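# Check aisle servers for amber fault, then face it or dock

## Task

Look along the aisle for a server whose front display glows amber where it would normally glow blue. If one exists, finish standing before its cabinet so that this server sits at the precise centre of the head camera image, upright with no sideways roll, viewed face-on, sharp, and with nothing blocking it. If none exists, finish parked squarely within the taped charging area near the wall charger, with either the robot's front or its back toward the charger. In both cases, leave every object where it began and hold nothing. The robot must not fall over or finish tilted, or the task fails. At the end, once everything has settled, both arms (hands included) and the torso should be touching nothing, and the base should not be touching anything movable such as a part, box, cart, lid or drawer.

## Robot and tools

ROBOT. The robot is a Rainbow Robotics RB-Y1 in a physics simulation. It has a wheeled base with two drive wheels and two rear casters, a bending torso (a leg that folds at ankle, knee and hip, topped by a chest), two 7-joint arms with parallel grippers, and a pan/tilt head. The base is 0.66 m long and 0.58 m wide, and its front edge is 0.10 m ahead of the drive axle. The bent leg can stick out beyond that front edge. The base only drives straight or turns in place; it cannot move sideways.

FRAMES. The base frame has its origin on the floor halfway between the drive wheels, with x forward, y to the left and z up. The reported chest, left_hand and right_hand poses are in this frame. A hand point lies between its finger pads, the fingers point along its -z, and they close along its x. Printed hand positions can be off, more so when reaching far. The odometry frame is the base frame where the scene began. base_odometry counts wheel rotation only, so slipping shows up as travel. Its heading is positive to the left, from -3.142 to 3.142.

execute_actions. Arguments: "actions", a list holding one action or none, and an optional "cameras" list drawn from head_camera, left_wrist_camera, right_wrist_camera, all. Leaving it out, null or ["all"] returns every camera; [] returns none. An empty actions list only reports the state and images. An action may contain:
- "base": exactly one key. translate_m is a relative drive in metres from the current spot, forward positive, -3 to 3. rotate_rad is a relative turn in place in radians, left (counter-clockwise seen from above) positive, -3.2 to 3.2. Base offsets count from the base position in the latest reported state.
- "joints": absolute targets keyed by joint name. Radians for joints, metres of pad opening for grippers. Ranges: torso_squat_rad 0 to 1.2 (higher lowers the chest); torso_shift_rad -0.3 to 0.6 (hips forward when positive); torso_pitch_rad -0.2 to 1.4 (forward bow when positive); torso_yaw_rad -1.5 to 1.5 (left positive); shoulder_pitch -2.356 to 2.356 (negative raises the arm forward); left_shoulder_roll_rad 0 to 3.141 and right_shoulder_roll_rad -3.141 to 0 (each lifts its arm outward); shoulder_yaw -2.094 to 2.094; elbow -2.617 to 0.01 (negative bends); forearm_roll -3.141 to 3.141; wrist_pitch -1.57 to 1.919; hand_roll -2.705 to 2.705; gripper_m 0 to 0.1; head_pan_rad -0.523 to 0.523 (left positive, relative to the chest); head_tilt_rad -0.35 to 1.57 (down positive). Combined torso rules: squat+shift <= 1.52; squat-shift+pitch <= 1.57; shift+0.5 pitch-0.4 squat <= 0.7; shift+0.3 pitch-0.5 squat <= 0.39. Breaking one leaves the torso short with "off_target".
- "speeds": caps for this action only: translate_m 0.05 to 0.4 m/s, rotate_rad 0.1 to 1.509 rad/s (the top values are the defaults). A drive or turn needing over 8.667 s is refused.
- "min_time_s": 0.1 to 8, a floor on how long each arm and head motion lasts.
Unknown keys or out-of-range numbers cause refusal with no motion. Joints or base left out of an action may keep pushing toward earlier targets. No action exceeds 15 s.

wait(seconds 0 to 10) lets time pass with no new command and returns the state and images. zoom_image(camera, region [x0,y0,x1,y1] in pixels, top-left origin, at most 504x504) magnifies part of that camera's latest full image; useful for reading display colours. read_manual returns only licence texts. finished_scene(scene) ends the scene permanently after the last command is held, and reports success.

RESULT LINES. base_status and joint_status tell how each motion ended: "done" (for the base, the wheels turned the commanded amount even if slipping); "off_target" (rested short, may still push); "limit_stop_at_<name>"; "contact_stop" (torso or arm hit something firm; the whole torso group or that arm's group stops and holds); "time_out"; "stopped_with_arm"; "limit_stop_at_own_body" (self-collision guard acted before contact). "joint command not followed" with a "cause:" line means an arm's targets were blocked by the collision check; the gripper still moves. on_its_own lists uncommanded parts, and "held at" there is a held target, not the actual position. MOTOR HOT and OVER-TEMPERATURE FAULT lines report heating; a torque or heat fault halts everything for a while and skips the rest of the call, after which targets must be resent. If a result reports a stop, later calls in the same reply are skipped.

WHAT TO AVOID. The base does not stop on hitting furniture and may keep shoving it; drive carefully near cabinets. The leg can push the robot backward without odometry noticing. After a stop, first back off the arm, then the torso, in separate actions. Never let the arms strike or press on each other. Avoid heavy loads far forward, which can tip the robot. For this task nothing needs to be touched: keep arms tucked, the head is the main tool (pan and tilt to scan, then level it with head_tilt and no roll so the target server is centred and upright), and finish with nothing in contact. When docking, stop squarely inside the tape, facing or backing onto the charger, without bumping it.

Each tool is called after ">>>" by a JSON object that holds its "api" and its "payload".

## Session

I'll start by checking the robot's state and what the cameras see.

>>> {"api": "execute_actions", "payload": {"actions": []}}

Scene clock: 0.00 s.
base_odometry: x=+0.000 y=+0.000 heading=+0.000 (m, m, rad; odometry frame)
base_status: not commanded
joint_positions: torso_squat_rad=+0.350 torso_shift_rad=+0.000 torso_pitch_rad=+0.001 torso_yaw_rad=+0.000 left_shoulder_pitch_rad=-0.016 left_shoulder_roll_rad=+0.030 left_shoulder_yaw_rad=-0.054 left_elbow_rad=-0.269 left_forearm_roll_rad=+0.041 left_wrist_pitch_rad=+0.000 left_hand_roll_rad=+0.048 left_gripper_m=+0.100 right_shoulder_pitch_rad=-0.045 right_shoulder_roll_rad=-0.011 right_shoulder_yaw_rad=-0.005 right_elbow_rad=-0.175 right_forearm_roll_rad=-0.015 right_wrist_pitch_rad=+0.036 right_hand_roll_rad=-0.004 right_gripper_m=+0.101 head_pan_rad=+0.000 head_tilt_rad=+0.399
joint_status: not commanded
chest: x=-0.2278 y=-0.0005 z=+1.2476 quat_wxyz=(+1.000, +0.000, +0.001, +0.000) (m; base frame)
left_hand: x=-0.0875 y=+0.2345 z=+0.5763 quat_wxyz=(+0.990, +0.005, -0.141, +0.013) (m; base frame)
right_hand: x=-0.1198 y=-0.2272 z=+0.5695 quat_wxyz=(+0.996, -0.004, -0.089, -0.004) (m; base frame)
pictures: head_camera, left_wrist_camera, right_wrist_camera
Images, in order (width x height): head_camera 896x504, left_wrist_camera 644x364, right_wrist_camera 644x364.

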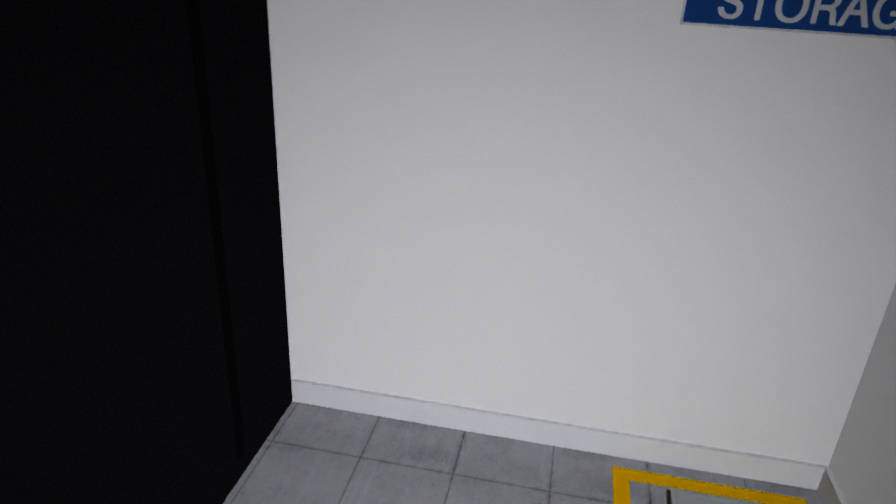

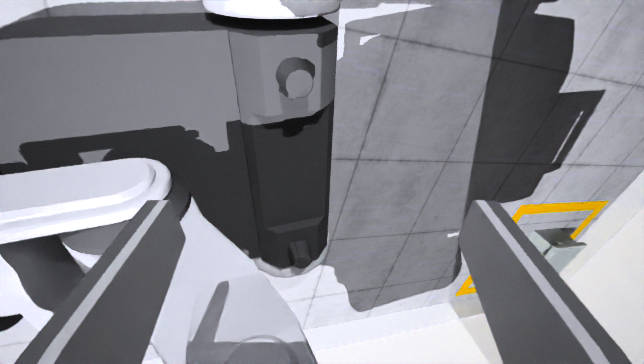

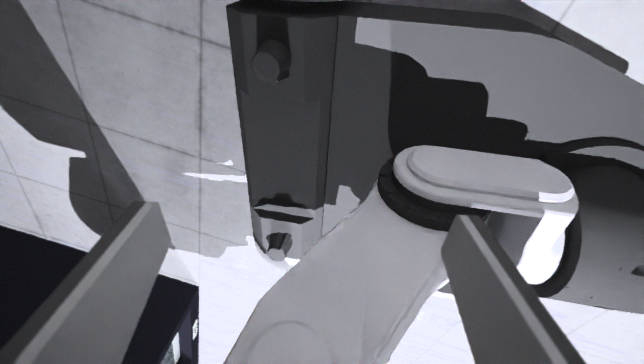

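The robot is facing a wall, with a dark cabinet on the left and yellow tape on the floor. I'll turn to look around the aisle.

>>> {"api": "execute_actions", "payload": {"actions": [{"base": {"rotate_rad": 1.2}, "joints": {"head_tilt_rad": 0.2}}], "cameras": ["head_camera"]}}

Scene clock: 3.97 s.
base_odometry: x=+0.000 y=+0.000 heading=+1.200 (m, m, rad; odometry frame)
base_status: done
joint_positions: torso_squat_rad=+0.350 torso_shift_rad=+0.000 torso_pitch_rad=+0.001 torso_yaw_rad=+0.000 left_shoulder_pitch_rad=-0.016 left_shoulder_roll_rad=+0.030 left_shoulder_yaw_rad=-0.054 left_elbow_rad=-0.269 left_forearm_roll_rad=+0.041 left_wrist_pitch_rad=+0.000 left_hand_roll_rad=+0.048 left_gripper_m=+0.100 right_shoulder_pitch_rad=-0.045 right_shoulder_roll_rad=-0.011 right_shoulder_yaw_rad=-0.005 right_elbow_rad=-0.175 right_forearm_roll_rad=-0.015 right_wrist_pitch_rad=+0.036 right_hand_roll_rad=-0.004 right_gripper_m=+0.101 head_pan_rad=+0.000 head_tilt_rad=+0.200
joint_status: all done
chest: x=-0.2278 y=-0.0005 z=+1.2476 quat_wxyz=(+1.000, +0.000, +0.001, +0.000) (m; base frame)
left_hand: x=-0.0875 y=+0.2345 z=+0.5763 quat_wxyz=(+0.990, +0.005, -0.141, +0.013) (m; base frame)
right_hand: x=-0.1198 y=-0.2272 z=+0.5695 quat_wxyz=(+0.996, -0.004, -0.089, -0.004) (m; base frame)
pictures: head_camera
Images, in order (width x height): head_camera 896x504.

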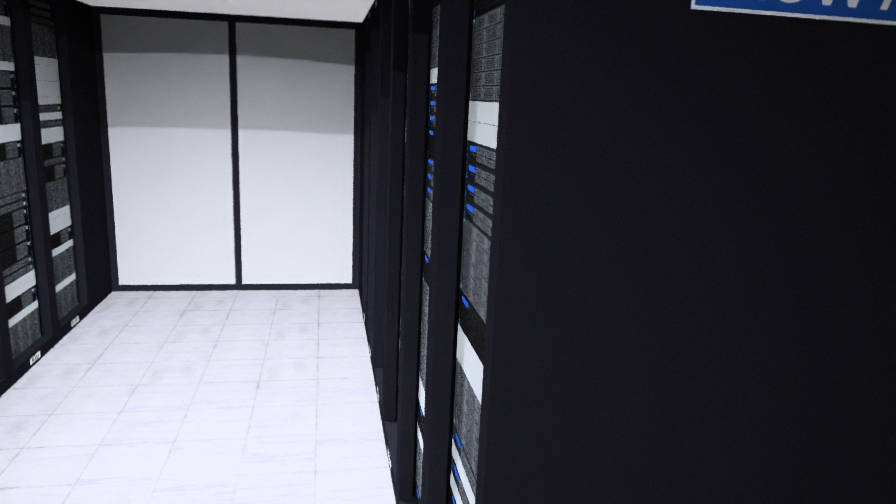

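>>> {"api": "execute_actions", "payload": {"actions": [{"base": {"rotate_rad": 0.35}}], "cameras": ["head_camera"]}}

Scene clock: 6.47 s.
base_odometry: x=+0.000 y=+0.000 heading=+1.549 (m, m, rad; odometry frame)
base_status: done
joint_positions: torso_squat_rad=+0.350 torso_shift_rad=+0.000 torso_pitch_rad=+0.001 torso_yaw_rad=+0.000 left_shoulder_pitch_rad=-0.016 left_shoulder_roll_rad=+0.030 left_shoulder_yaw_rad=-0.054 left_elbow_rad=-0.269 left_forearm_roll_rad=+0.041 left_wrist_pitch_rad=+0.000 left_hand_roll_rad=+0.048 left_gripper_m=+0.100 right_shoulder_pitch_rad=-0.044 right_shoulder_roll_rad=-0.011 right_shoulder_yaw_rad=-0.005 right_elbow_rad=-0.175 right_forearm_roll_rad=-0.015 right_wrist_pitch_rad=+0.036 right_hand_roll_rad=-0.004 right_gripper_m=+0.101 head_pan_rad=+0.000 head_tilt_rad=+0.200
joint_status: not commanded
chest: x=-0.2278 y=-0.0005 z=+1.2476 quat_wxyz=(+1.000, +0.000, +0.001, +0.000) (m; base frame)
left_hand: x=-0.0875 y=+0.2345 z=+0.5763 quat_wxyz=(+0.990, +0.005, -0.141, +0.013) (m; base frame)
right_hand: x=-0.1198 y=-0.2272 z=+0.5695 quat_wxyz=(+0.996, -0.004, -0.089, -0.004) (m; base frame)
pictures: head_camera
Images, in order (width x height): head_camera 896x504.

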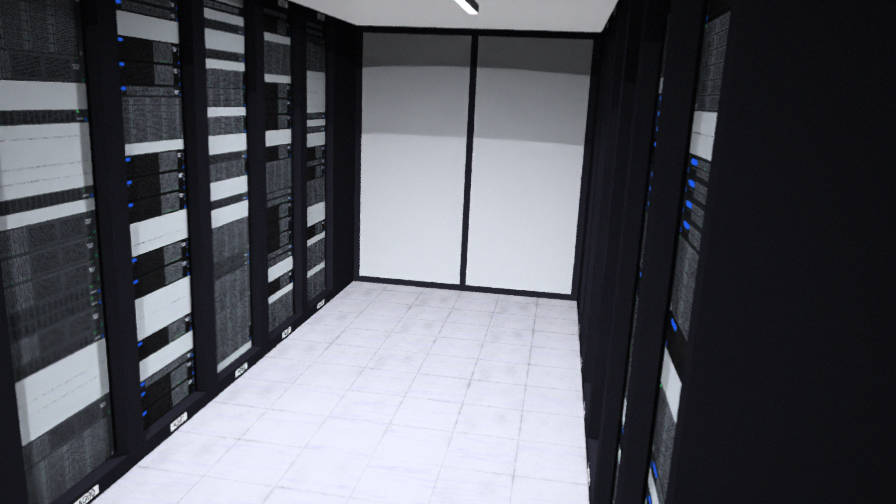

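I'm now looking down the aisle, with cabinets on both sides. Zooming doesn't move the robot, so I'll use it to check the visible displays.

>>> {"api": "zoom_image", "payload": {"camera": "head_camera", "region": [0, 0, 360, 504]}}

>>> {"api": "zoom_image", "payload": {"camera": "head_camera", "region": [560, 0, 760, 504]}}

Region (0, 0, 360, 504) of head_camera's 896x504 image, scaled by 1.000; it fills the left 360 columns of this view, and the rest is white.

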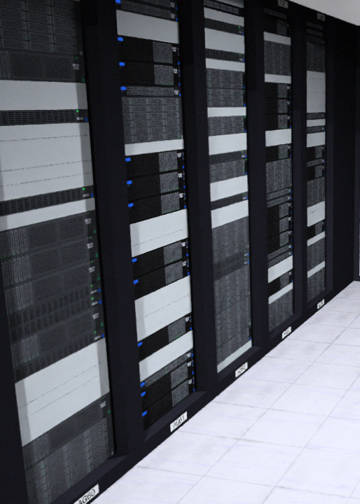

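Region (560, 0, 760, 504) of head_camera's 896x504 image, scaled by 1.000; it fills the left 200 columns of this view, and the rest is white.

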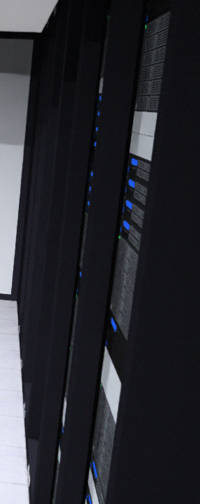

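Every display I can see from here is blue, but the cabinet frames hide most of them at this angle. I'll have to look at each side head-on, so I'm moving to the middle of the aisle.

>>> {"api": "execute_actions", "payload": {"actions": [{"base": {"rotate_rad": 0.25}}], "cameras": []}}

>>> {"api": "execute_actions", "payload": {"actions": [{"base": {"translate_m": 2.05}}], "cameras": ["head_camera"]}}

Scene clock: 23.00 s.
base_odometry: x=+0.000 y=-0.001 heading=+1.799 (m, m, rad; odometry frame)
base_status: done
joint_positions: torso_squat_rad=+0.350 torso_shift_rad=+0.000 torso_pitch_rad=+0.001 torso_yaw_rad=+0.000 left_shoulder_pitch_rad=-0.016 left_shoulder_roll_rad=+0.030 left_shoulder_yaw_rad=-0.054 left_elbow_rad=-0.269 left_forearm_roll_rad=+0.041 left_wrist_pitch_rad=+0.000 left_hand_roll_rad=+0.048 left_gripper_m=+0.100 right_shoulder_pitch_rad=-0.044 right_shoulder_roll_rad=-0.011 right_shoulder_yaw_rad=-0.005 right_elbow_rad=-0.175 right_forearm_roll_rad=-0.015 right_wrist_pitch_rad=+0.036 right_hand_roll_rad=-0.004 right_gripper_m=+0.101 head_pan_rad=+0.000 head_tilt_rad=+0.200
joint_status: not commanded
chest: x=-0.2278 y=-0.0005 z=+1.2476 quat_wxyz=(+1.000, +0.000, +0.001, +0.000) (m; base frame)
left_hand: x=-0.0875 y=+0.2345 z=+0.5763 quat_wxyz=(+0.990, +0.005, -0.141, +0.013) (m; base frame)
right_hand: x=-0.1198 y=-0.2272 z=+0.5695 quat_wxyz=(+0.996, -0.004, -0.089, -0.004) (m; base frame)
pictures: none
No camera images: the call's "cameras" was empty. Leave "cameras" out to get every camera's image.

Scene clock: 29.47 s.
base_odometry: x=-0.464 y=+1.996 heading=+1.799 (m, m, rad; odometry frame)
base_status: done
joint_positions: torso_squat_rad=+0.350 torso_shift_rad=+0.000 torso_pitch_rad=+0.001 torso_yaw_rad=+0.000 left_shoulder_pitch_rad=-0.016 left_shoulder_roll_rad=+0.030 left_shoulder_yaw_rad=-0.054 left_elbow_rad=-0.269 left_forearm_roll_rad=+0.041 left_wrist_pitch_rad=+0.000 left_hand_roll_rad=+0.048 left_gripper_m=+0.100 right_shoulder_pitch_rad=-0.045 right_shoulder_roll_rad=-0.011 right_shoulder_yaw_rad=-0.005 right_elbow_rad=-0.175 right_forearm_roll_rad=-0.015 right_wrist_pitch_rad=+0.036 right_hand_roll_rad=-0.004 right_gripper_m=+0.101 head_pan_rad=+0.000 head_tilt_rad=+0.200
joint_status: not commanded
chest: x=-0.2277 y=-0.0005 z=+1.2476 quat_wxyz=(+1.000, +0.000, +0.001, +0.000) (m; base frame)
left_hand: x=-0.0874 y=+0.2345 z=+0.5763 quat_wxyz=(+0.990, +0.005, -0.141, +0.013) (m; base frame)
right_hand: x=-0.1197 y=-0.2272 z=+0.5695 quat_wxyz=(+0.996, -0.004, -0.090, -0.004) (m; base frame)
pictures: head_camera
Images, in order (width x height): head_camera 896x504.

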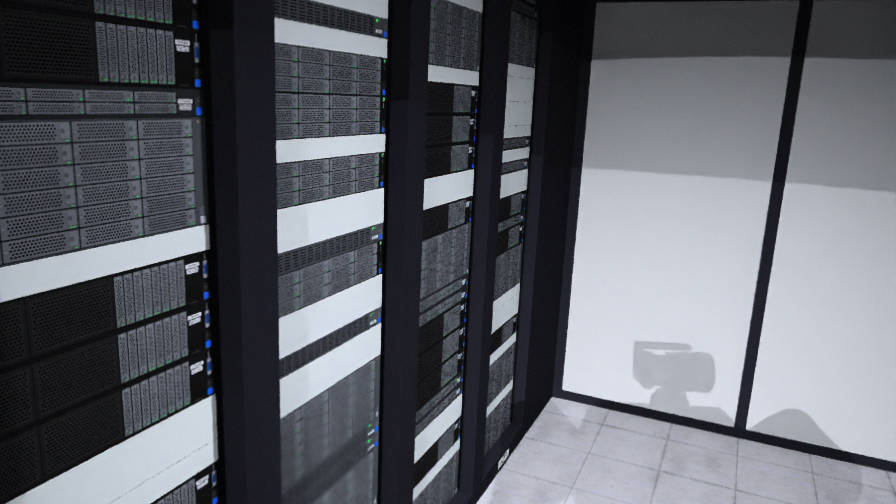

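>>> {"api": "execute_actions", "payload": {"actions": [{"base": {"rotate_rad": 1.14}, "joints": {"head_tilt_rad": -0.3}}], "cameras": ["head_camera"]}}

Scene clock: 33.43 s.
base_odometry: x=-0.464 y=+1.996 heading=+2.939 (m, m, rad; odometry frame)
base_status: done
joint_positions: torso_squat_rad=+0.350 torso_shift_rad=+0.000 torso_pitch_rad=+0.001 torso_yaw_rad=+0.000 left_shoulder_pitch_rad=-0.016 left_shoulder_roll_rad=+0.030 left_shoulder_yaw_rad=-0.054 left_elbow_rad=-0.269 left_forearm_roll_rad=+0.041 left_wrist_pitch_rad=+0.000 left_hand_roll_rad=+0.048 left_gripper_m=+0.100 right_shoulder_pitch_rad=-0.045 right_shoulder_roll_rad=-0.011 right_shoulder_yaw_rad=-0.005 right_elbow_rad=-0.175 right_forearm_roll_rad=-0.015 right_wrist_pitch_rad=+0.036 right_hand_roll_rad=-0.004 right_gripper_m=+0.101 head_pan_rad=+0.000 head_tilt_rad=-0.300
joint_status: all done
chest: x=-0.2277 y=-0.0005 z=+1.2476 quat_wxyz=(+1.000, +0.000, +0.001, +0.000) (m; base frame)
left_hand: x=-0.0874 y=+0.2345 z=+0.5763 quat_wxyz=(+0.990, +0.005, -0.141, +0.013) (m; base frame)
right_hand: x=-0.1198 y=-0.2272 z=+0.5695 quat_wxyz=(+0.996, -0.004, -0.089, -0.004) (m; base frame)
pictures: head_camera
Images, in order (width x height): head_camera 896x504.

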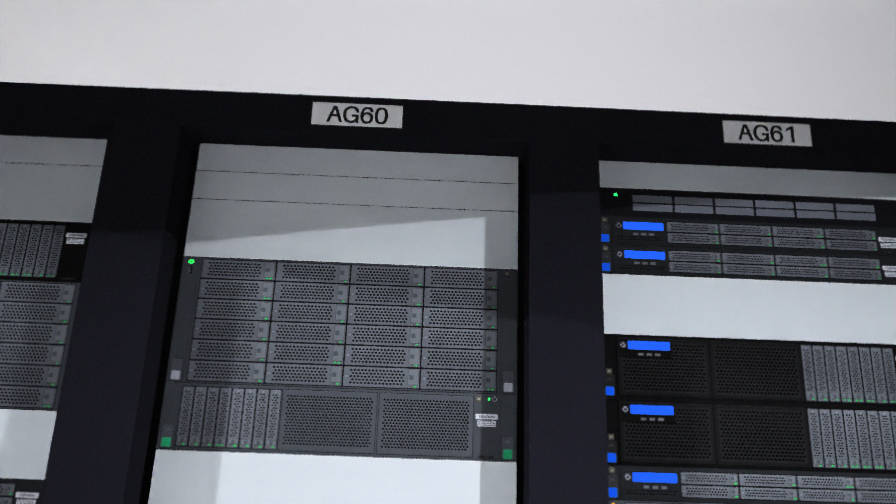

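From head-on the displays are easy to read: these are cabinets AG60 and AG61, all blue so far. Next I'll scan down these cabinets.

>>> {"api": "execute_actions", "payload": {"actions": [{"joints": {"head_tilt_rad": 0.35}}], "cameras": ["head_camera"]}}

Scene clock: 35.20 s.
base_odometry: x=-0.464 y=+1.996 heading=+2.939 (m, m, rad; odometry frame)
base_status: not commanded
joint_positions: torso_squat_rad=+0.350 torso_shift_rad=+0.000 torso_pitch_rad=+0.001 torso_yaw_rad=+0.000 left_shoulder_pitch_rad=-0.016 left_shoulder_roll_rad=+0.030 left_shoulder_yaw_rad=-0.054 left_elbow_rad=-0.269 left_forearm_roll_rad=+0.041 left_wrist_pitch_rad=+0.000 left_hand_roll_rad=+0.048 left_gripper_m=+0.100 right_shoulder_pitch_rad=-0.045 right_shoulder_roll_rad=-0.011 right_shoulder_yaw_rad=-0.005 right_elbow_rad=-0.175 right_forearm_roll_rad=-0.015 right_wrist_pitch_rad=+0.036 right_hand_roll_rad=-0.004 right_gripper_m=+0.101 head_pan_rad=+0.000 head_tilt_rad=+0.350
joint_status: all done
chest: x=-0.2277 y=-0.0005 z=+1.2476 quat_wxyz=(+1.000, +0.000, +0.001, +0.000) (m; base frame)
left_hand: x=-0.0874 y=+0.2345 z=+0.5763 quat_wxyz=(+0.990, +0.005, -0.141, +0.013) (m; base frame)
right_hand: x=-0.1198 y=-0.2272 z=+0.5695 quat_wxyz=(+0.996, -0.004, -0.089, -0.004) (m; base frame)
pictures: head_camera
Images, in order (width x height): head_camera 896x504.

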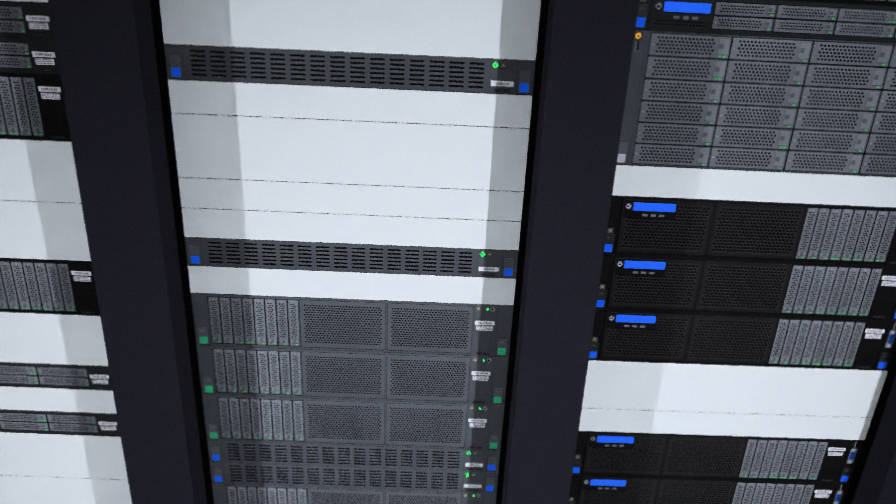

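There's a small amber-ish dot near (638, 35). I'll zoom in to see what it is.

>>> {"api": "zoom_image", "payload": {"camera": "head_camera", "region": [600, 0, 760, 90]}}

Region (600, 0, 760, 90) of head_camera's 896x504 image, scaled by 3.150, with more detail than that image has; it fills the top 284 rows of this view, and the rest is white.

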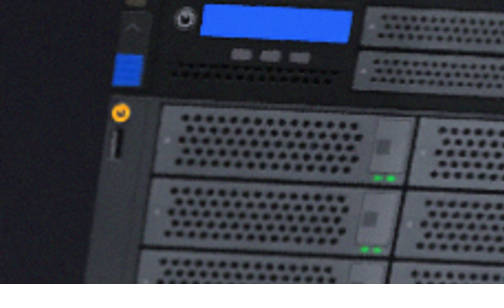

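It's a small amber ring on a storage unit's power button, not a front display, so it isn't what I'm after. I need one of the display panels (the blue rectangles) lit amber. Carrying on down.

>>> {"api": "execute_actions", "payload": {"actions": [{"joints": {"head_tilt_rad": 0.85}}], "cameras": ["head_camera"]}}

Scene clock: 36.67 s.
base_odometry: x=-0.464 y=+1.996 heading=+2.939 (m, m, rad; odometry frame)
base_status: not commanded
joint_positions: torso_squat_rad=+0.350 torso_shift_rad=+0.000 torso_pitch_rad=+0.001 torso_yaw_rad=+0.000 left_shoulder_pitch_rad=-0.016 left_shoulder_roll_rad=+0.030 left_shoulder_yaw_rad=-0.054 left_elbow_rad=-0.269 left_forearm_roll_rad=+0.041 left_wrist_pitch_rad=+0.000 left_hand_roll_rad=+0.048 left_gripper_m=+0.100 right_shoulder_pitch_rad=-0.045 right_shoulder_roll_rad=-0.011 right_shoulder_yaw_rad=-0.005 right_elbow_rad=-0.175 right_forearm_roll_rad=-0.015 right_wrist_pitch_rad=+0.036 right_hand_roll_rad=-0.004 right_gripper_m=+0.101 head_pan_rad=+0.000 head_tilt_rad=+0.850
joint_status: all done
chest: x=-0.2277 y=-0.0005 z=+1.2476 quat_wxyz=(+1.000, +0.000, +0.001, +0.000) (m; base frame)
left_hand: x=-0.0874 y=+0.2345 z=+0.5763 quat_wxyz=(+0.990, +0.005, -0.141, +0.013) (m; base frame)
right_hand: x=-0.1198 y=-0.2272 z=+0.5695 quat_wxyz=(+0.996, -0.004, -0.089, -0.004) (m; base frame)
pictures: head_camera
Images, in order (width x height): head_camera 896x504.

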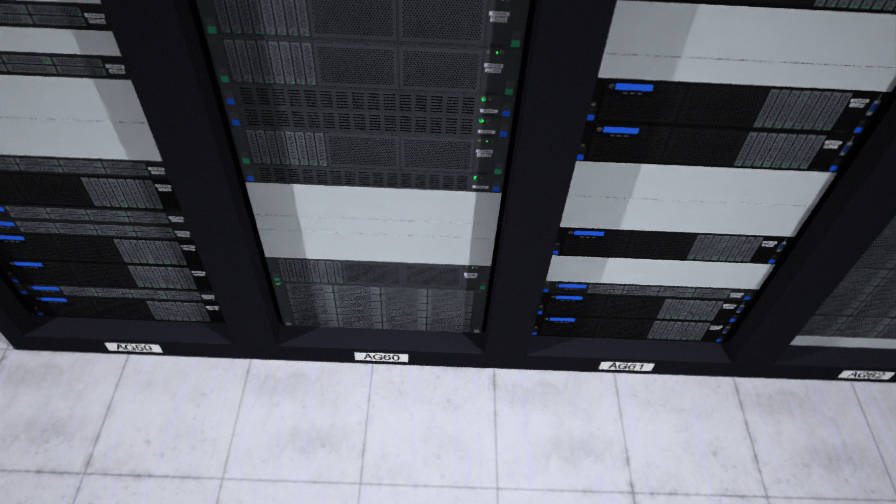

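AG60 and AG61 have no amber display. Moving the head is much quicker than moving the base, so I'll pan to the neighbouring cabinets from here, starting with AG59 on the left.

>>> {"api": "execute_actions", "payload": {"actions": [{"joints": {"head_pan_rad": 0.5, "head_tilt_rad": 0.6}}], "cameras": ["head_camera"]}}

Scene clock: 38.97 s.
base_odometry: x=-0.464 y=+1.996 heading=+2.939 (m, m, rad; odometry frame)
base_status: not commanded
joint_positions: torso_squat_rad=+0.350 torso_shift_rad=+0.000 torso_pitch_rad=+0.001 torso_yaw_rad=+0.000 left_shoulder_pitch_rad=-0.016 left_shoulder_roll_rad=+0.030 left_shoulder_yaw_rad=-0.054 left_elbow_rad=-0.269 left_forearm_roll_rad=+0.041 left_wrist_pitch_rad=+0.000 left_hand_roll_rad=+0.048 left_gripper_m=+0.100 right_shoulder_pitch_rad=-0.045 right_shoulder_roll_rad=-0.011 right_shoulder_yaw_rad=-0.005 right_elbow_rad=-0.175 right_forearm_roll_rad=-0.015 right_wrist_pitch_rad=+0.036 right_hand_roll_rad=-0.004 right_gripper_m=+0.101 head_pan_rad=+0.500 head_tilt_rad=+0.600
joint_status: all done
chest: x=-0.2277 y=-0.0005 z=+1.2476 quat_wxyz=(+1.000, +0.000, +0.001, +0.000) (m; base frame)
left_hand: x=-0.0874 y=+0.2345 z=+0.5763 quat_wxyz=(+0.990, +0.005, -0.141, +0.013) (m; base frame)
right_hand: x=-0.1198 y=-0.2272 z=+0.5695 quat_wxyz=(+0.996, -0.004, -0.089, -0.004) (m; base frame)
pictures: head_camera
Images, in order (width x height): head_camera 896x504.

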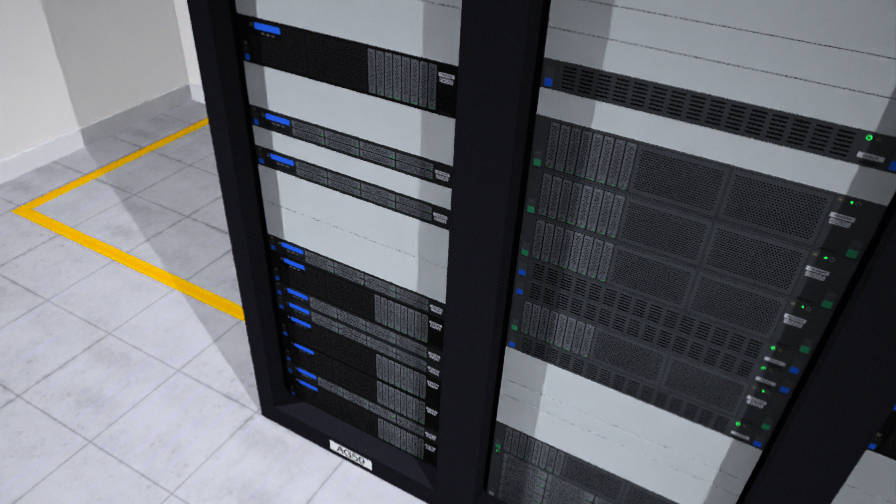

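The lower part of AG59 is all blue. I can also see a taped area past the end of the rack, which is worth remembering. Now the upper part of AG59.

>>> {"api": "execute_actions", "payload": {"actions": [{"joints": {"head_pan_rad": 0.5, "head_tilt_rad": -0.1}}], "cameras": ["head_camera"]}}

Scene clock: 41.07 s.
base_odometry: x=-0.464 y=+1.996 heading=+2.939 (m, m, rad; odometry frame)
base_status: not commanded
joint_positions: torso_squat_rad=+0.350 torso_shift_rad=+0.000 torso_pitch_rad=+0.001 torso_yaw_rad=+0.000 left_shoulder_pitch_rad=-0.016 left_shoulder_roll_rad=+0.030 left_shoulder_yaw_rad=-0.054 left_elbow_rad=-0.269 left_forearm_roll_rad=+0.041 left_wrist_pitch_rad=+0.000 left_hand_roll_rad=+0.048 left_gripper_m=+0.100 right_shoulder_pitch_rad=-0.045 right_shoulder_roll_rad=-0.011 right_shoulder_yaw_rad=-0.005 right_elbow_rad=-0.175 right_forearm_roll_rad=-0.015 right_wrist_pitch_rad=+0.036 right_hand_roll_rad=-0.004 right_gripper_m=+0.101 head_pan_rad=+0.500 head_tilt_rad=-0.100
joint_status: all done
chest: x=-0.2277 y=-0.0005 z=+1.2476 quat_wxyz=(+1.000, +0.000, +0.001, +0.000) (m; base frame)
left_hand: x=-0.0874 y=+0.2345 z=+0.5763 quat_wxyz=(+0.990, +0.005, -0.141, +0.013) (m; base frame)
right_hand: x=-0.1198 y=-0.2272 z=+0.5695 quat_wxyz=(+0.996, -0.004, -0.089, -0.004) (m; base frame)
pictures: head_camera
Images, in order (width x height): head_camera 896x504.

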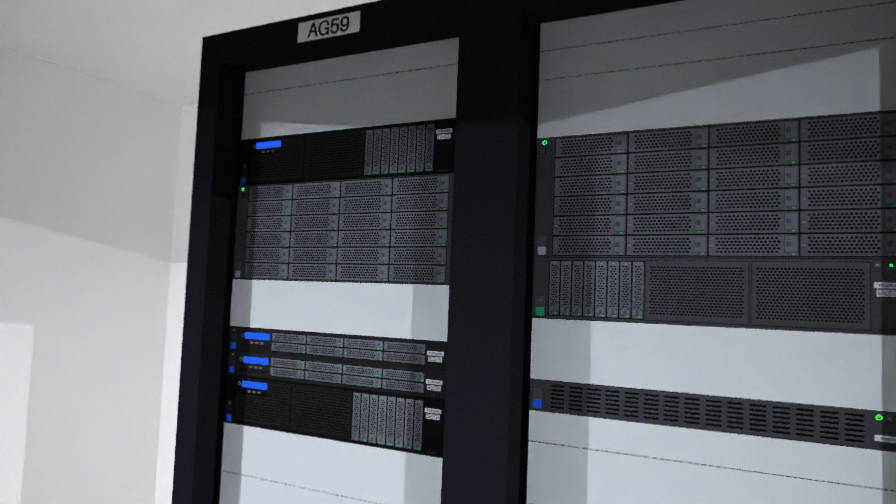

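AG59 is fully checked and all blue. Now I'll pan right to the cabinets further down the aisle.

>>> {"api": "execute_actions", "payload": {"actions": [{"joints": {"head_pan_rad": -0.52, "head_tilt_rad": -0.1}}], "cameras": ["head_camera"]}}

Scene clock: 43.03 s.
base_odometry: x=-0.464 y=+1.996 heading=+2.939 (m, m, rad; odometry frame)
base_status: not commanded
joint_positions: torso_squat_rad=+0.350 torso_shift_rad=+0.000 torso_pitch_rad=+0.001 torso_yaw_rad=+0.000 left_shoulder_pitch_rad=-0.016 left_shoulder_roll_rad=+0.030 left_shoulder_yaw_rad=-0.054 left_elbow_rad=-0.269 left_forearm_roll_rad=+0.041 left_wrist_pitch_rad=+0.000 left_hand_roll_rad=+0.048 left_gripper_m=+0.100 right_shoulder_pitch_rad=-0.045 right_shoulder_roll_rad=-0.011 right_shoulder_yaw_rad=-0.005 right_elbow_rad=-0.175 right_forearm_roll_rad=-0.015 right_wrist_pitch_rad=+0.036 right_hand_roll_rad=-0.004 right_gripper_m=+0.101 head_pan_rad=-0.520 head_tilt_rad=-0.100
joint_status: all done
chest: x=-0.2277 y=-0.0005 z=+1.2476 quat_wxyz=(+1.000, +0.000, +0.001, +0.000) (m; base frame)
left_hand: x=-0.0874 y=+0.2345 z=+0.5763 quat_wxyz=(+0.990, +0.005, -0.141, +0.013) (m; base frame)
right_hand: x=-0.1198 y=-0.2272 z=+0.5695 quat_wxyz=(+0.996, -0.004, -0.089, -0.004) (m; base frame)
pictures: head_camera
Images, in order (width x height): head_camera 896x504.

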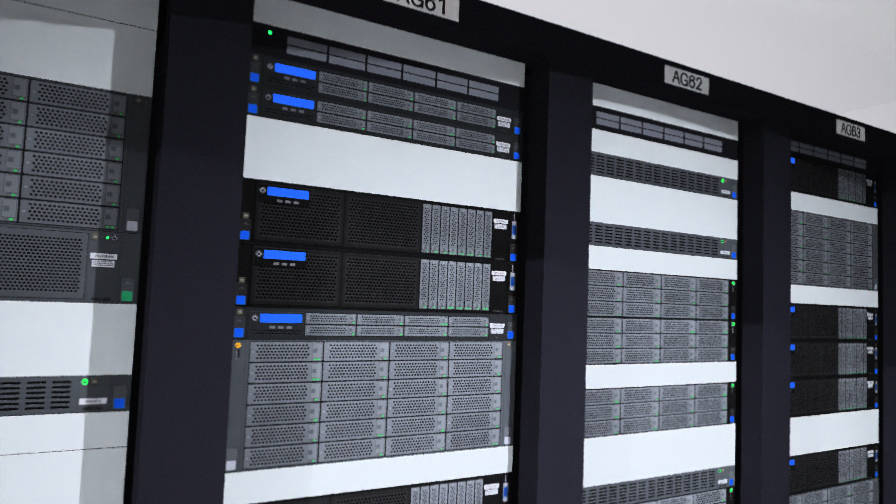

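>>> {"api": "zoom_image", "payload": {"camera": "head_camera", "region": [760, 110, 896, 504]}}

Region (760, 110, 896, 504) of head_camera's 896x504 image, scaled by 1.279, with more detail than that image has; it fills the left 174 columns of this view, and the rest is white.

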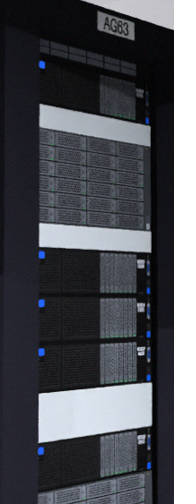

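>>> {"api": "execute_actions", "payload": {"actions": [{"joints": {"head_pan_rad": -0.52, "head_tilt_rad": 0.6}}], "cameras": ["head_camera"]}}

Scene clock: 44.77 s.
base_odometry: x=-0.464 y=+1.996 heading=+2.939 (m, m, rad; odometry frame)
base_status: not commanded
joint_positions: torso_squat_rad=+0.350 torso_shift_rad=+0.000 torso_pitch_rad=+0.001 torso_yaw_rad=+0.000 left_shoulder_pitch_rad=-0.016 left_shoulder_roll_rad=+0.030 left_shoulder_yaw_rad=-0.054 left_elbow_rad=-0.269 left_forearm_roll_rad=+0.041 left_wrist_pitch_rad=+0.000 left_hand_roll_rad=+0.048 left_gripper_m=+0.100 right_shoulder_pitch_rad=-0.045 right_shoulder_roll_rad=-0.011 right_shoulder_yaw_rad=-0.005 right_elbow_rad=-0.175 right_forearm_roll_rad=-0.015 right_wrist_pitch_rad=+0.036 right_hand_roll_rad=-0.004 right_gripper_m=+0.101 head_pan_rad=-0.520 head_tilt_rad=+0.600
joint_status: all done
chest: x=-0.2277 y=-0.0005 z=+1.2476 quat_wxyz=(+1.000, +0.000, +0.001, +0.000) (m; base frame)
left_hand: x=-0.0874 y=+0.2345 z=+0.5763 quat_wxyz=(+0.990, +0.005, -0.141, +0.013) (m; base frame)
right_hand: x=-0.1198 y=-0.2272 z=+0.5695 quat_wxyz=(+0.996, -0.004, -0.089, -0.004) (m; base frame)
pictures: head_camera
Images, in order (width x height): head_camera 896x504.

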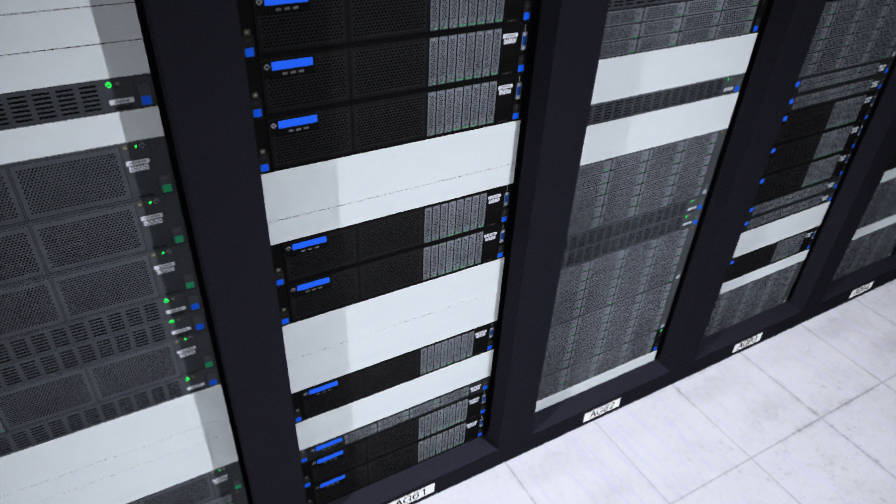

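The left row from AG59 to AG62 is clear. AG63 and beyond are at too sharp an angle from here to trust. I'll turn around and check the right-hand row from this spot.

>>> {"api": "execute_actions", "payload": {"actions": [{"base": {"rotate_rad": -3.14}, "joints": {"head_pan_rad": 0.0, "head_tilt_rad": -0.3}}], "cameras": ["head_camera"]}}

Scene clock: 50.90 s.
base_odometry: x=-0.464 y=+1.996 heading=-0.201 (m, m, rad; odometry frame)
base_status: done
joint_positions: torso_squat_rad=+0.350 torso_shift_rad=+0.000 torso_pitch_rad=+0.001 torso_yaw_rad=+0.000 left_shoulder_pitch_rad=-0.016 left_shoulder_roll_rad=+0.030 left_shoulder_yaw_rad=-0.054 left_elbow_rad=-0.269 left_forearm_roll_rad=+0.041 left_wrist_pitch_rad=+0.000 left_hand_roll_rad=+0.048 left_gripper_m=+0.100 right_shoulder_pitch_rad=-0.044 right_shoulder_roll_rad=-0.011 right_shoulder_yaw_rad=-0.005 right_elbow_rad=-0.175 right_forearm_roll_rad=-0.015 right_wrist_pitch_rad=+0.036 right_hand_roll_rad=-0.004 right_gripper_m=+0.101 head_pan_rad=+0.000 head_tilt_rad=-0.300
joint_status: all done
chest: x=-0.2279 y=-0.0005 z=+1.2476 quat_wxyz=(+1.000, +0.000, +0.001, +0.000) (m; base frame)
left_hand: x=-0.0875 y=+0.2345 z=+0.5763 quat_wxyz=(+0.990, +0.005, -0.141, +0.013) (m; base frame)
right_hand: x=-0.1198 y=-0.2272 z=+0.5695 quat_wxyz=(+0.996, -0.004, -0.090, -0.004) (m; base frame)
pictures: head_camera
Images, in order (width x height): head_camera 896x504.

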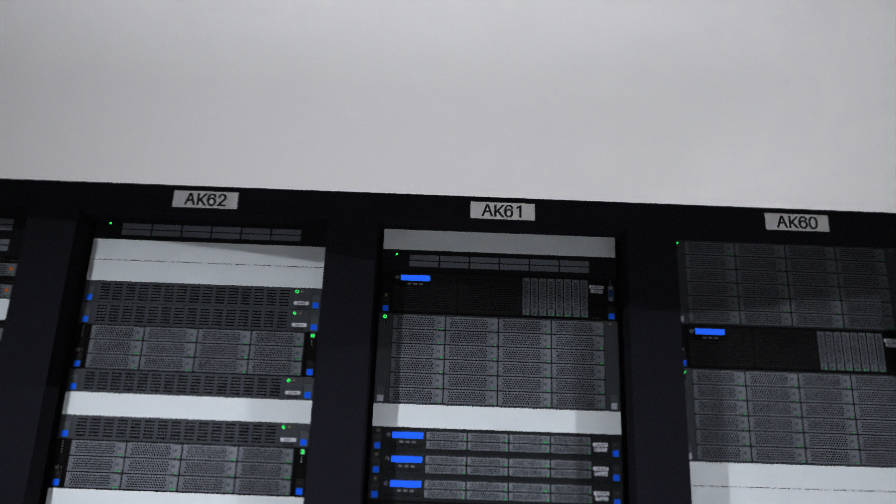

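>>> {"api": "execute_actions", "payload": {"actions": [{"joints": {"head_tilt_rad": 0.42}}], "cameras": ["head_camera"]}}

Scene clock: 52.50 s.
base_odometry: x=-0.464 y=+1.996 heading=-0.201 (m, m, rad; odometry frame)
base_status: not commanded
joint_positions: torso_squat_rad=+0.350 torso_shift_rad=+0.000 torso_pitch_rad=+0.001 torso_yaw_rad=+0.000 left_shoulder_pitch_rad=-0.016 left_shoulder_roll_rad=+0.030 left_shoulder_yaw_rad=-0.054 left_elbow_rad=-0.269 left_forearm_roll_rad=+0.041 left_wrist_pitch_rad=+0.000 left_hand_roll_rad=+0.048 left_gripper_m=+0.100 right_shoulder_pitch_rad=-0.044 right_shoulder_roll_rad=-0.011 right_shoulder_yaw_rad=-0.005 right_elbow_rad=-0.175 right_forearm_roll_rad=-0.015 right_wrist_pitch_rad=+0.036 right_hand_roll_rad=-0.004 right_gripper_m=+0.101 head_pan_rad=+0.000 head_tilt_rad=+0.420
joint_status: all done
chest: x=-0.2279 y=-0.0005 z=+1.2476 quat_wxyz=(+1.000, +0.000, +0.001, +0.000) (m; base frame)
left_hand: x=-0.0875 y=+0.2345 z=+0.5763 quat_wxyz=(+0.990, +0.005, -0.141, +0.013) (m; base frame)
right_hand: x=-0.1198 y=-0.2272 z=+0.5695 quat_wxyz=(+0.996, -0.004, -0.090, -0.004) (m; base frame)
pictures: head_camera
Images, in order (width x height): head_camera 896x504.

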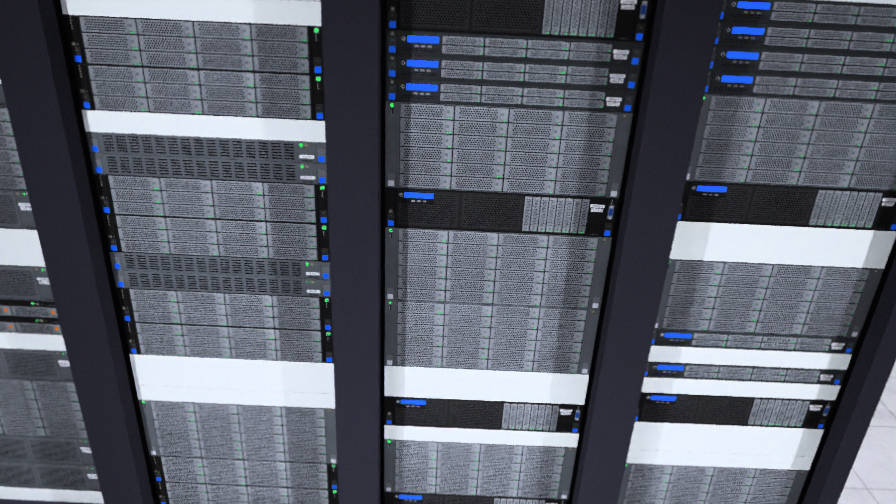

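There may be a small gap in coverage between the last two pictures: one black server's display in AK61 was cut off at the edge. I'll fill that band in.

>>> {"api": "execute_actions", "payload": {"actions": [{"joints": {"head_tilt_rad": 0.05}}], "cameras": ["head_camera"]}}

Scene clock: 54.53 s.
base_odometry: x=-0.464 y=+1.996 heading=-0.201 (m, m, rad; odometry frame)
base_status: not commanded
joint_positions: torso_squat_rad=+0.350 torso_shift_rad=+0.000 torso_pitch_rad=+0.001 torso_yaw_rad=+0.000 left_shoulder_pitch_rad=-0.016 left_shoulder_roll_rad=+0.030 left_shoulder_yaw_rad=-0.054 left_elbow_rad=-0.269 left_forearm_roll_rad=+0.041 left_wrist_pitch_rad=+0.000 left_hand_roll_rad=+0.048 left_gripper_m=+0.100 right_shoulder_pitch_rad=-0.044 right_shoulder_roll_rad=-0.011 right_shoulder_yaw_rad=-0.005 right_elbow_rad=-0.175 right_forearm_roll_rad=-0.015 right_wrist_pitch_rad=+0.036 right_hand_roll_rad=-0.004 right_gripper_m=+0.101 head_pan_rad=+0.000 head_tilt_rad=+0.050
joint_status: all done
chest: x=-0.2279 y=-0.0005 z=+1.2476 quat_wxyz=(+1.000, +0.000, +0.001, +0.000) (m; base frame)
left_hand: x=-0.0875 y=+0.2345 z=+0.5763 quat_wxyz=(+0.990, +0.005, -0.141, +0.013) (m; base frame)
right_hand: x=-0.1198 y=-0.2272 z=+0.5695 quat_wxyz=(+0.996, -0.004, -0.090, -0.004) (m; base frame)
pictures: head_camera
Images, in order (width x height): head_camera 896x504.

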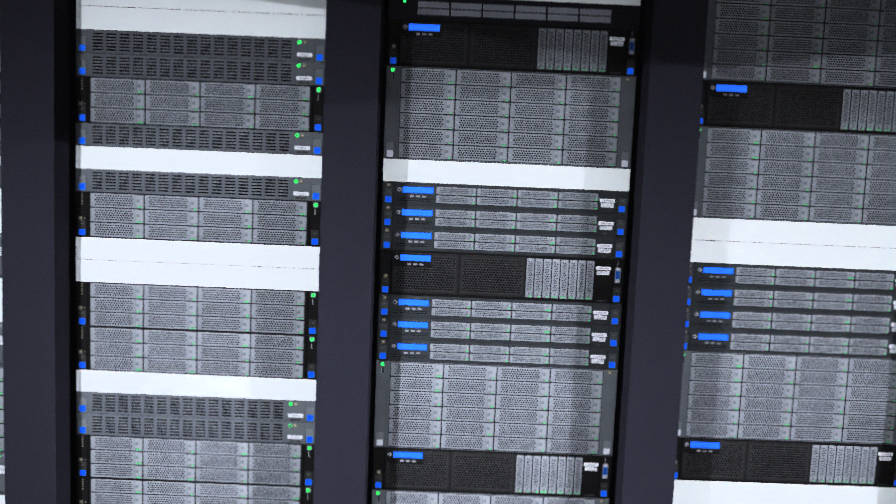

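That band is all blue. Next are the bottom rows of these cabinets, then AK59 on the right.

>>> {"api": "execute_actions", "payload": {"actions": [{"joints": {"head_pan_rad": -0.25, "head_tilt_rad": 0.8}}], "cameras": ["head_camera"]}}

Scene clock: 56.27 s.
base_odometry: x=-0.464 y=+1.996 heading=-0.201 (m, m, rad; odometry frame)
base_status: not commanded
joint_positions: torso_squat_rad=+0.350 torso_shift_rad=+0.000 torso_pitch_rad=+0.001 torso_yaw_rad=+0.000 left_shoulder_pitch_rad=-0.016 left_shoulder_roll_rad=+0.030 left_shoulder_yaw_rad=-0.054 left_elbow_rad=-0.269 left_forearm_roll_rad=+0.041 left_wrist_pitch_rad=+0.000 left_hand_roll_rad=+0.048 left_gripper_m=+0.100 right_shoulder_pitch_rad=-0.044 right_shoulder_roll_rad=-0.011 right_shoulder_yaw_rad=-0.005 right_elbow_rad=-0.175 right_forearm_roll_rad=-0.015 right_wrist_pitch_rad=+0.036 right_hand_roll_rad=-0.004 right_gripper_m=+0.101 head_pan_rad=-0.250 head_tilt_rad=+0.800
joint_status: all done
chest: x=-0.2279 y=-0.0005 z=+1.2476 quat_wxyz=(+1.000, +0.000, +0.001, +0.000) (m; base frame)
left_hand: x=-0.0875 y=+0.2345 z=+0.5763 quat_wxyz=(+0.990, +0.005, -0.141, +0.013) (m; base frame)
right_hand: x=-0.1198 y=-0.2272 z=+0.5695 quat_wxyz=(+0.996, -0.004, -0.090, -0.004) (m; base frame)
pictures: head_camera
Images, in order (width x height): head_camera 896x504.

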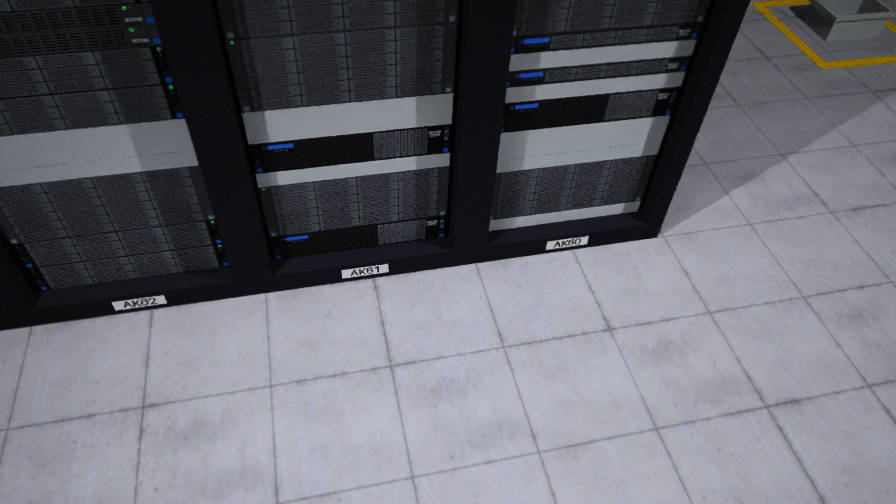

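AK60 is the first cabinet of the right row, and AK60 to AK62 are clear. There's a taped area with something in it at the top right of the picture, so I'll zoom in on that.

>>> {"api": "zoom_image", "payload": {"camera": "head_camera", "region": [700, 0, 896, 110]}}

Region (700, 0, 896, 110) of head_camera's 896x504 image, scaled by 2.571, with more detail than that image has; it fills the top 283 rows of this view, and the rest is white.

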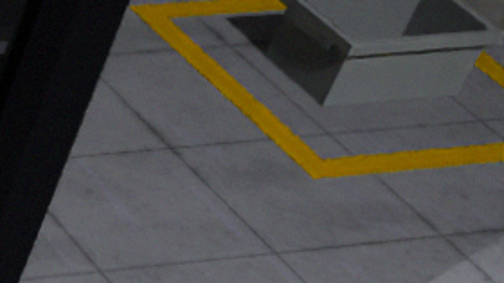

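That taped area has a storage crate in it, so it's the storage spot and not the charger. Still to check are AG63 and AG64 on the left and AK63 onward on the right, so I'm driving further down the aisle.

>>> {"api": "execute_actions", "payload": {"actions": [{"base": {"rotate_rad": 1.57}, "joints": {"head_pan_rad": 0.0, "head_tilt_rad": 0.3}}], "cameras": ["head_camera"]}}

Scene clock: 61.87 s.
base_odometry: x=-0.464 y=+1.996 heading=+1.369 (m, m, rad; odometry frame)
base_status: done
joint_positions: torso_squat_rad=+0.350 torso_shift_rad=+0.000 torso_pitch_rad=+0.001 torso_yaw_rad=+0.000 left_shoulder_pitch_rad=-0.016 left_shoulder_roll_rad=+0.030 left_shoulder_yaw_rad=-0.054 left_elbow_rad=-0.269 left_forearm_roll_rad=+0.041 left_wrist_pitch_rad=+0.000 left_hand_roll_rad=+0.048 left_gripper_m=+0.100 right_shoulder_pitch_rad=-0.044 right_shoulder_roll_rad=-0.011 right_shoulder_yaw_rad=-0.005 right_elbow_rad=-0.175 right_forearm_roll_rad=-0.015 right_wrist_pitch_rad=+0.036 right_hand_roll_rad=-0.004 right_gripper_m=+0.101 head_pan_rad=+0.000 head_tilt_rad=+0.300
joint_status: all done
chest: x=-0.2279 y=-0.0005 z=+1.2476 quat_wxyz=(+1.000, +0.000, +0.001, +0.000) (m; base frame)
left_hand: x=-0.0875 y=+0.2345 z=+0.5763 quat_wxyz=(+0.990, +0.005, -0.141, +0.013) (m; base frame)
right_hand: x=-0.1198 y=-0.2272 z=+0.5695 quat_wxyz=(+0.996, -0.004, -0.090, -0.004) (m; base frame)
pictures: head_camera
Images, in order (width x height): head_camera 896x504.

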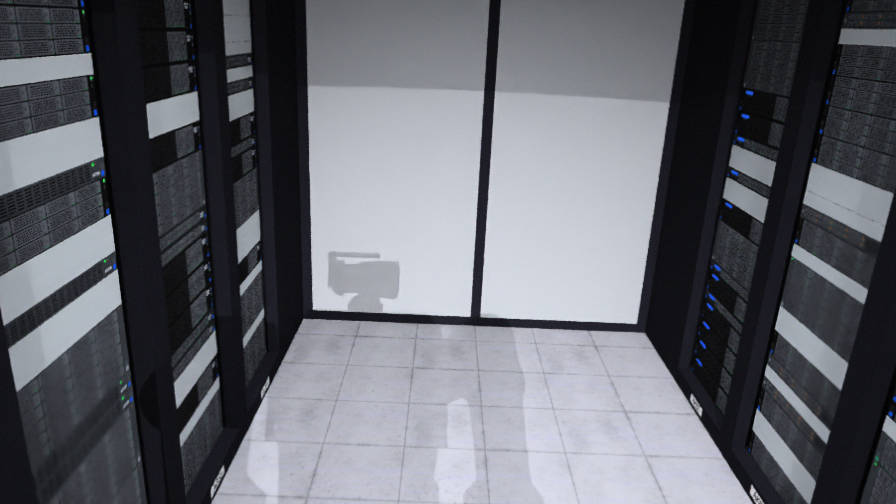

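The aisle ahead is clear, so I'll drive on.

>>> {"api": "execute_actions", "payload": {"actions": [{"base": {"translate_m": 2.05}}], "cameras": []}}

>>> {"api": "execute_actions", "payload": {"actions": [{"base": {"rotate_rad": -1.57}, "joints": {"head_tilt_rad": -0.3}}], "cameras": ["head_camera"]}}

Scene clock: 68.70 s.
base_odometry: x=-0.054 y=+4.005 heading=+1.370 (m, m, rad; odometry frame)
base_status: done
joint_positions: torso_squat_rad=+0.350 torso_shift_rad=+0.000 torso_pitch_rad=+0.001 torso_yaw_rad=+0.000 left_shoulder_pitch_rad=-0.016 left_shoulder_roll_rad=+0.030 left_shoulder_yaw_rad=-0.054 left_elbow_rad=-0.269 left_forearm_roll_rad=+0.041 left_wrist_pitch_rad=+0.000 left_hand_roll_rad=+0.048 left_gripper_m=+0.100 right_shoulder_pitch_rad=-0.045 right_shoulder_roll_rad=-0.011 right_shoulder_yaw_rad=-0.005 right_elbow_rad=-0.175 right_forearm_roll_rad=-0.015 right_wrist_pitch_rad=+0.036 right_hand_roll_rad=-0.004 right_gripper_m=+0.101 head_pan_rad=+0.000 head_tilt_rad=+0.300
joint_status: not commanded
chest: x=-0.2277 y=-0.0005 z=+1.2476 quat_wxyz=(+1.000, +0.000, +0.001, +0.000) (m; base frame)
left_hand: x=-0.0874 y=+0.2345 z=+0.5763 quat_wxyz=(+0.990, +0.005, -0.141, +0.013) (m; base frame)
right_hand: x=-0.1197 y=-0.2272 z=+0.5695 quat_wxyz=(+0.996, -0.004, -0.090, -0.004) (m; base frame)
pictures: none
No camera images: the call's "cameras" was empty. Leave "cameras" out to get every camera's image.

Scene clock: 72.80 s.
base_odometry: x=-0.054 y=+4.004 heading=-0.200 (m, m, rad; odometry frame)
base_status: done
joint_positions: torso_squat_rad=+0.350 torso_shift_rad=+0.000 torso_pitch_rad=+0.001 torso_yaw_rad=+0.000 left_shoulder_pitch_rad=-0.016 left_shoulder_roll_rad=+0.030 left_shoulder_yaw_rad=-0.054 left_elbow_rad=-0.269 left_forearm_roll_rad=+0.041 left_wrist_pitch_rad=+0.000 left_hand_roll_rad=+0.048 left_gripper_m=+0.100 right_shoulder_pitch_rad=-0.045 right_shoulder_roll_rad=-0.011 right_shoulder_yaw_rad=-0.005 right_elbow_rad=-0.175 right_forearm_roll_rad=-0.015 right_wrist_pitch_rad=+0.036 right_hand_roll_rad=-0.004 right_gripper_m=+0.101 head_pan_rad=+0.000 head_tilt_rad=-0.300
joint_status: all done
chest: x=-0.2278 y=-0.0004 z=+1.2476 quat_wxyz=(+1.000, +0.000, +0.001, +0.000) (m; base frame)
left_hand: x=-0.0875 y=+0.2345 z=+0.5763 quat_wxyz=(+0.990, +0.005, -0.141, +0.013) (m; base frame)
right_hand: x=-0.1198 y=-0.2272 z=+0.5695 quat_wxyz=(+0.996, -0.004, -0.090, -0.004) (m; base frame)
pictures: head_camera
Images, in order (width x height): head_camera 896x504.

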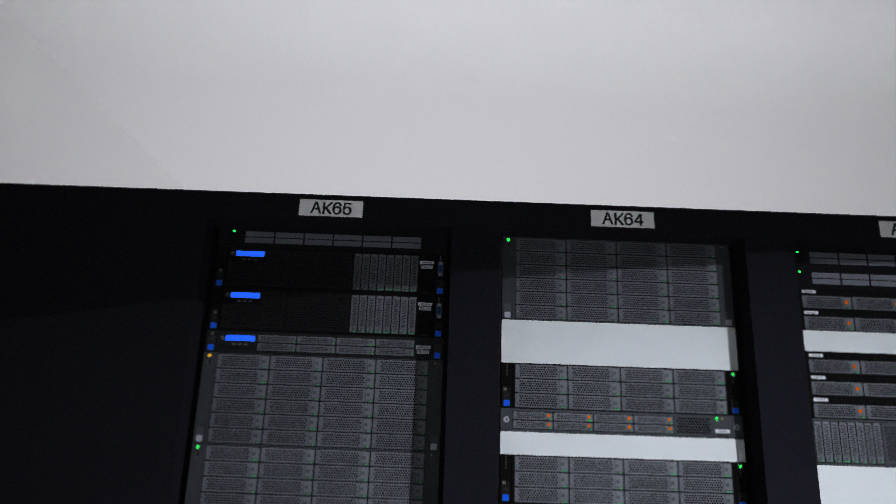

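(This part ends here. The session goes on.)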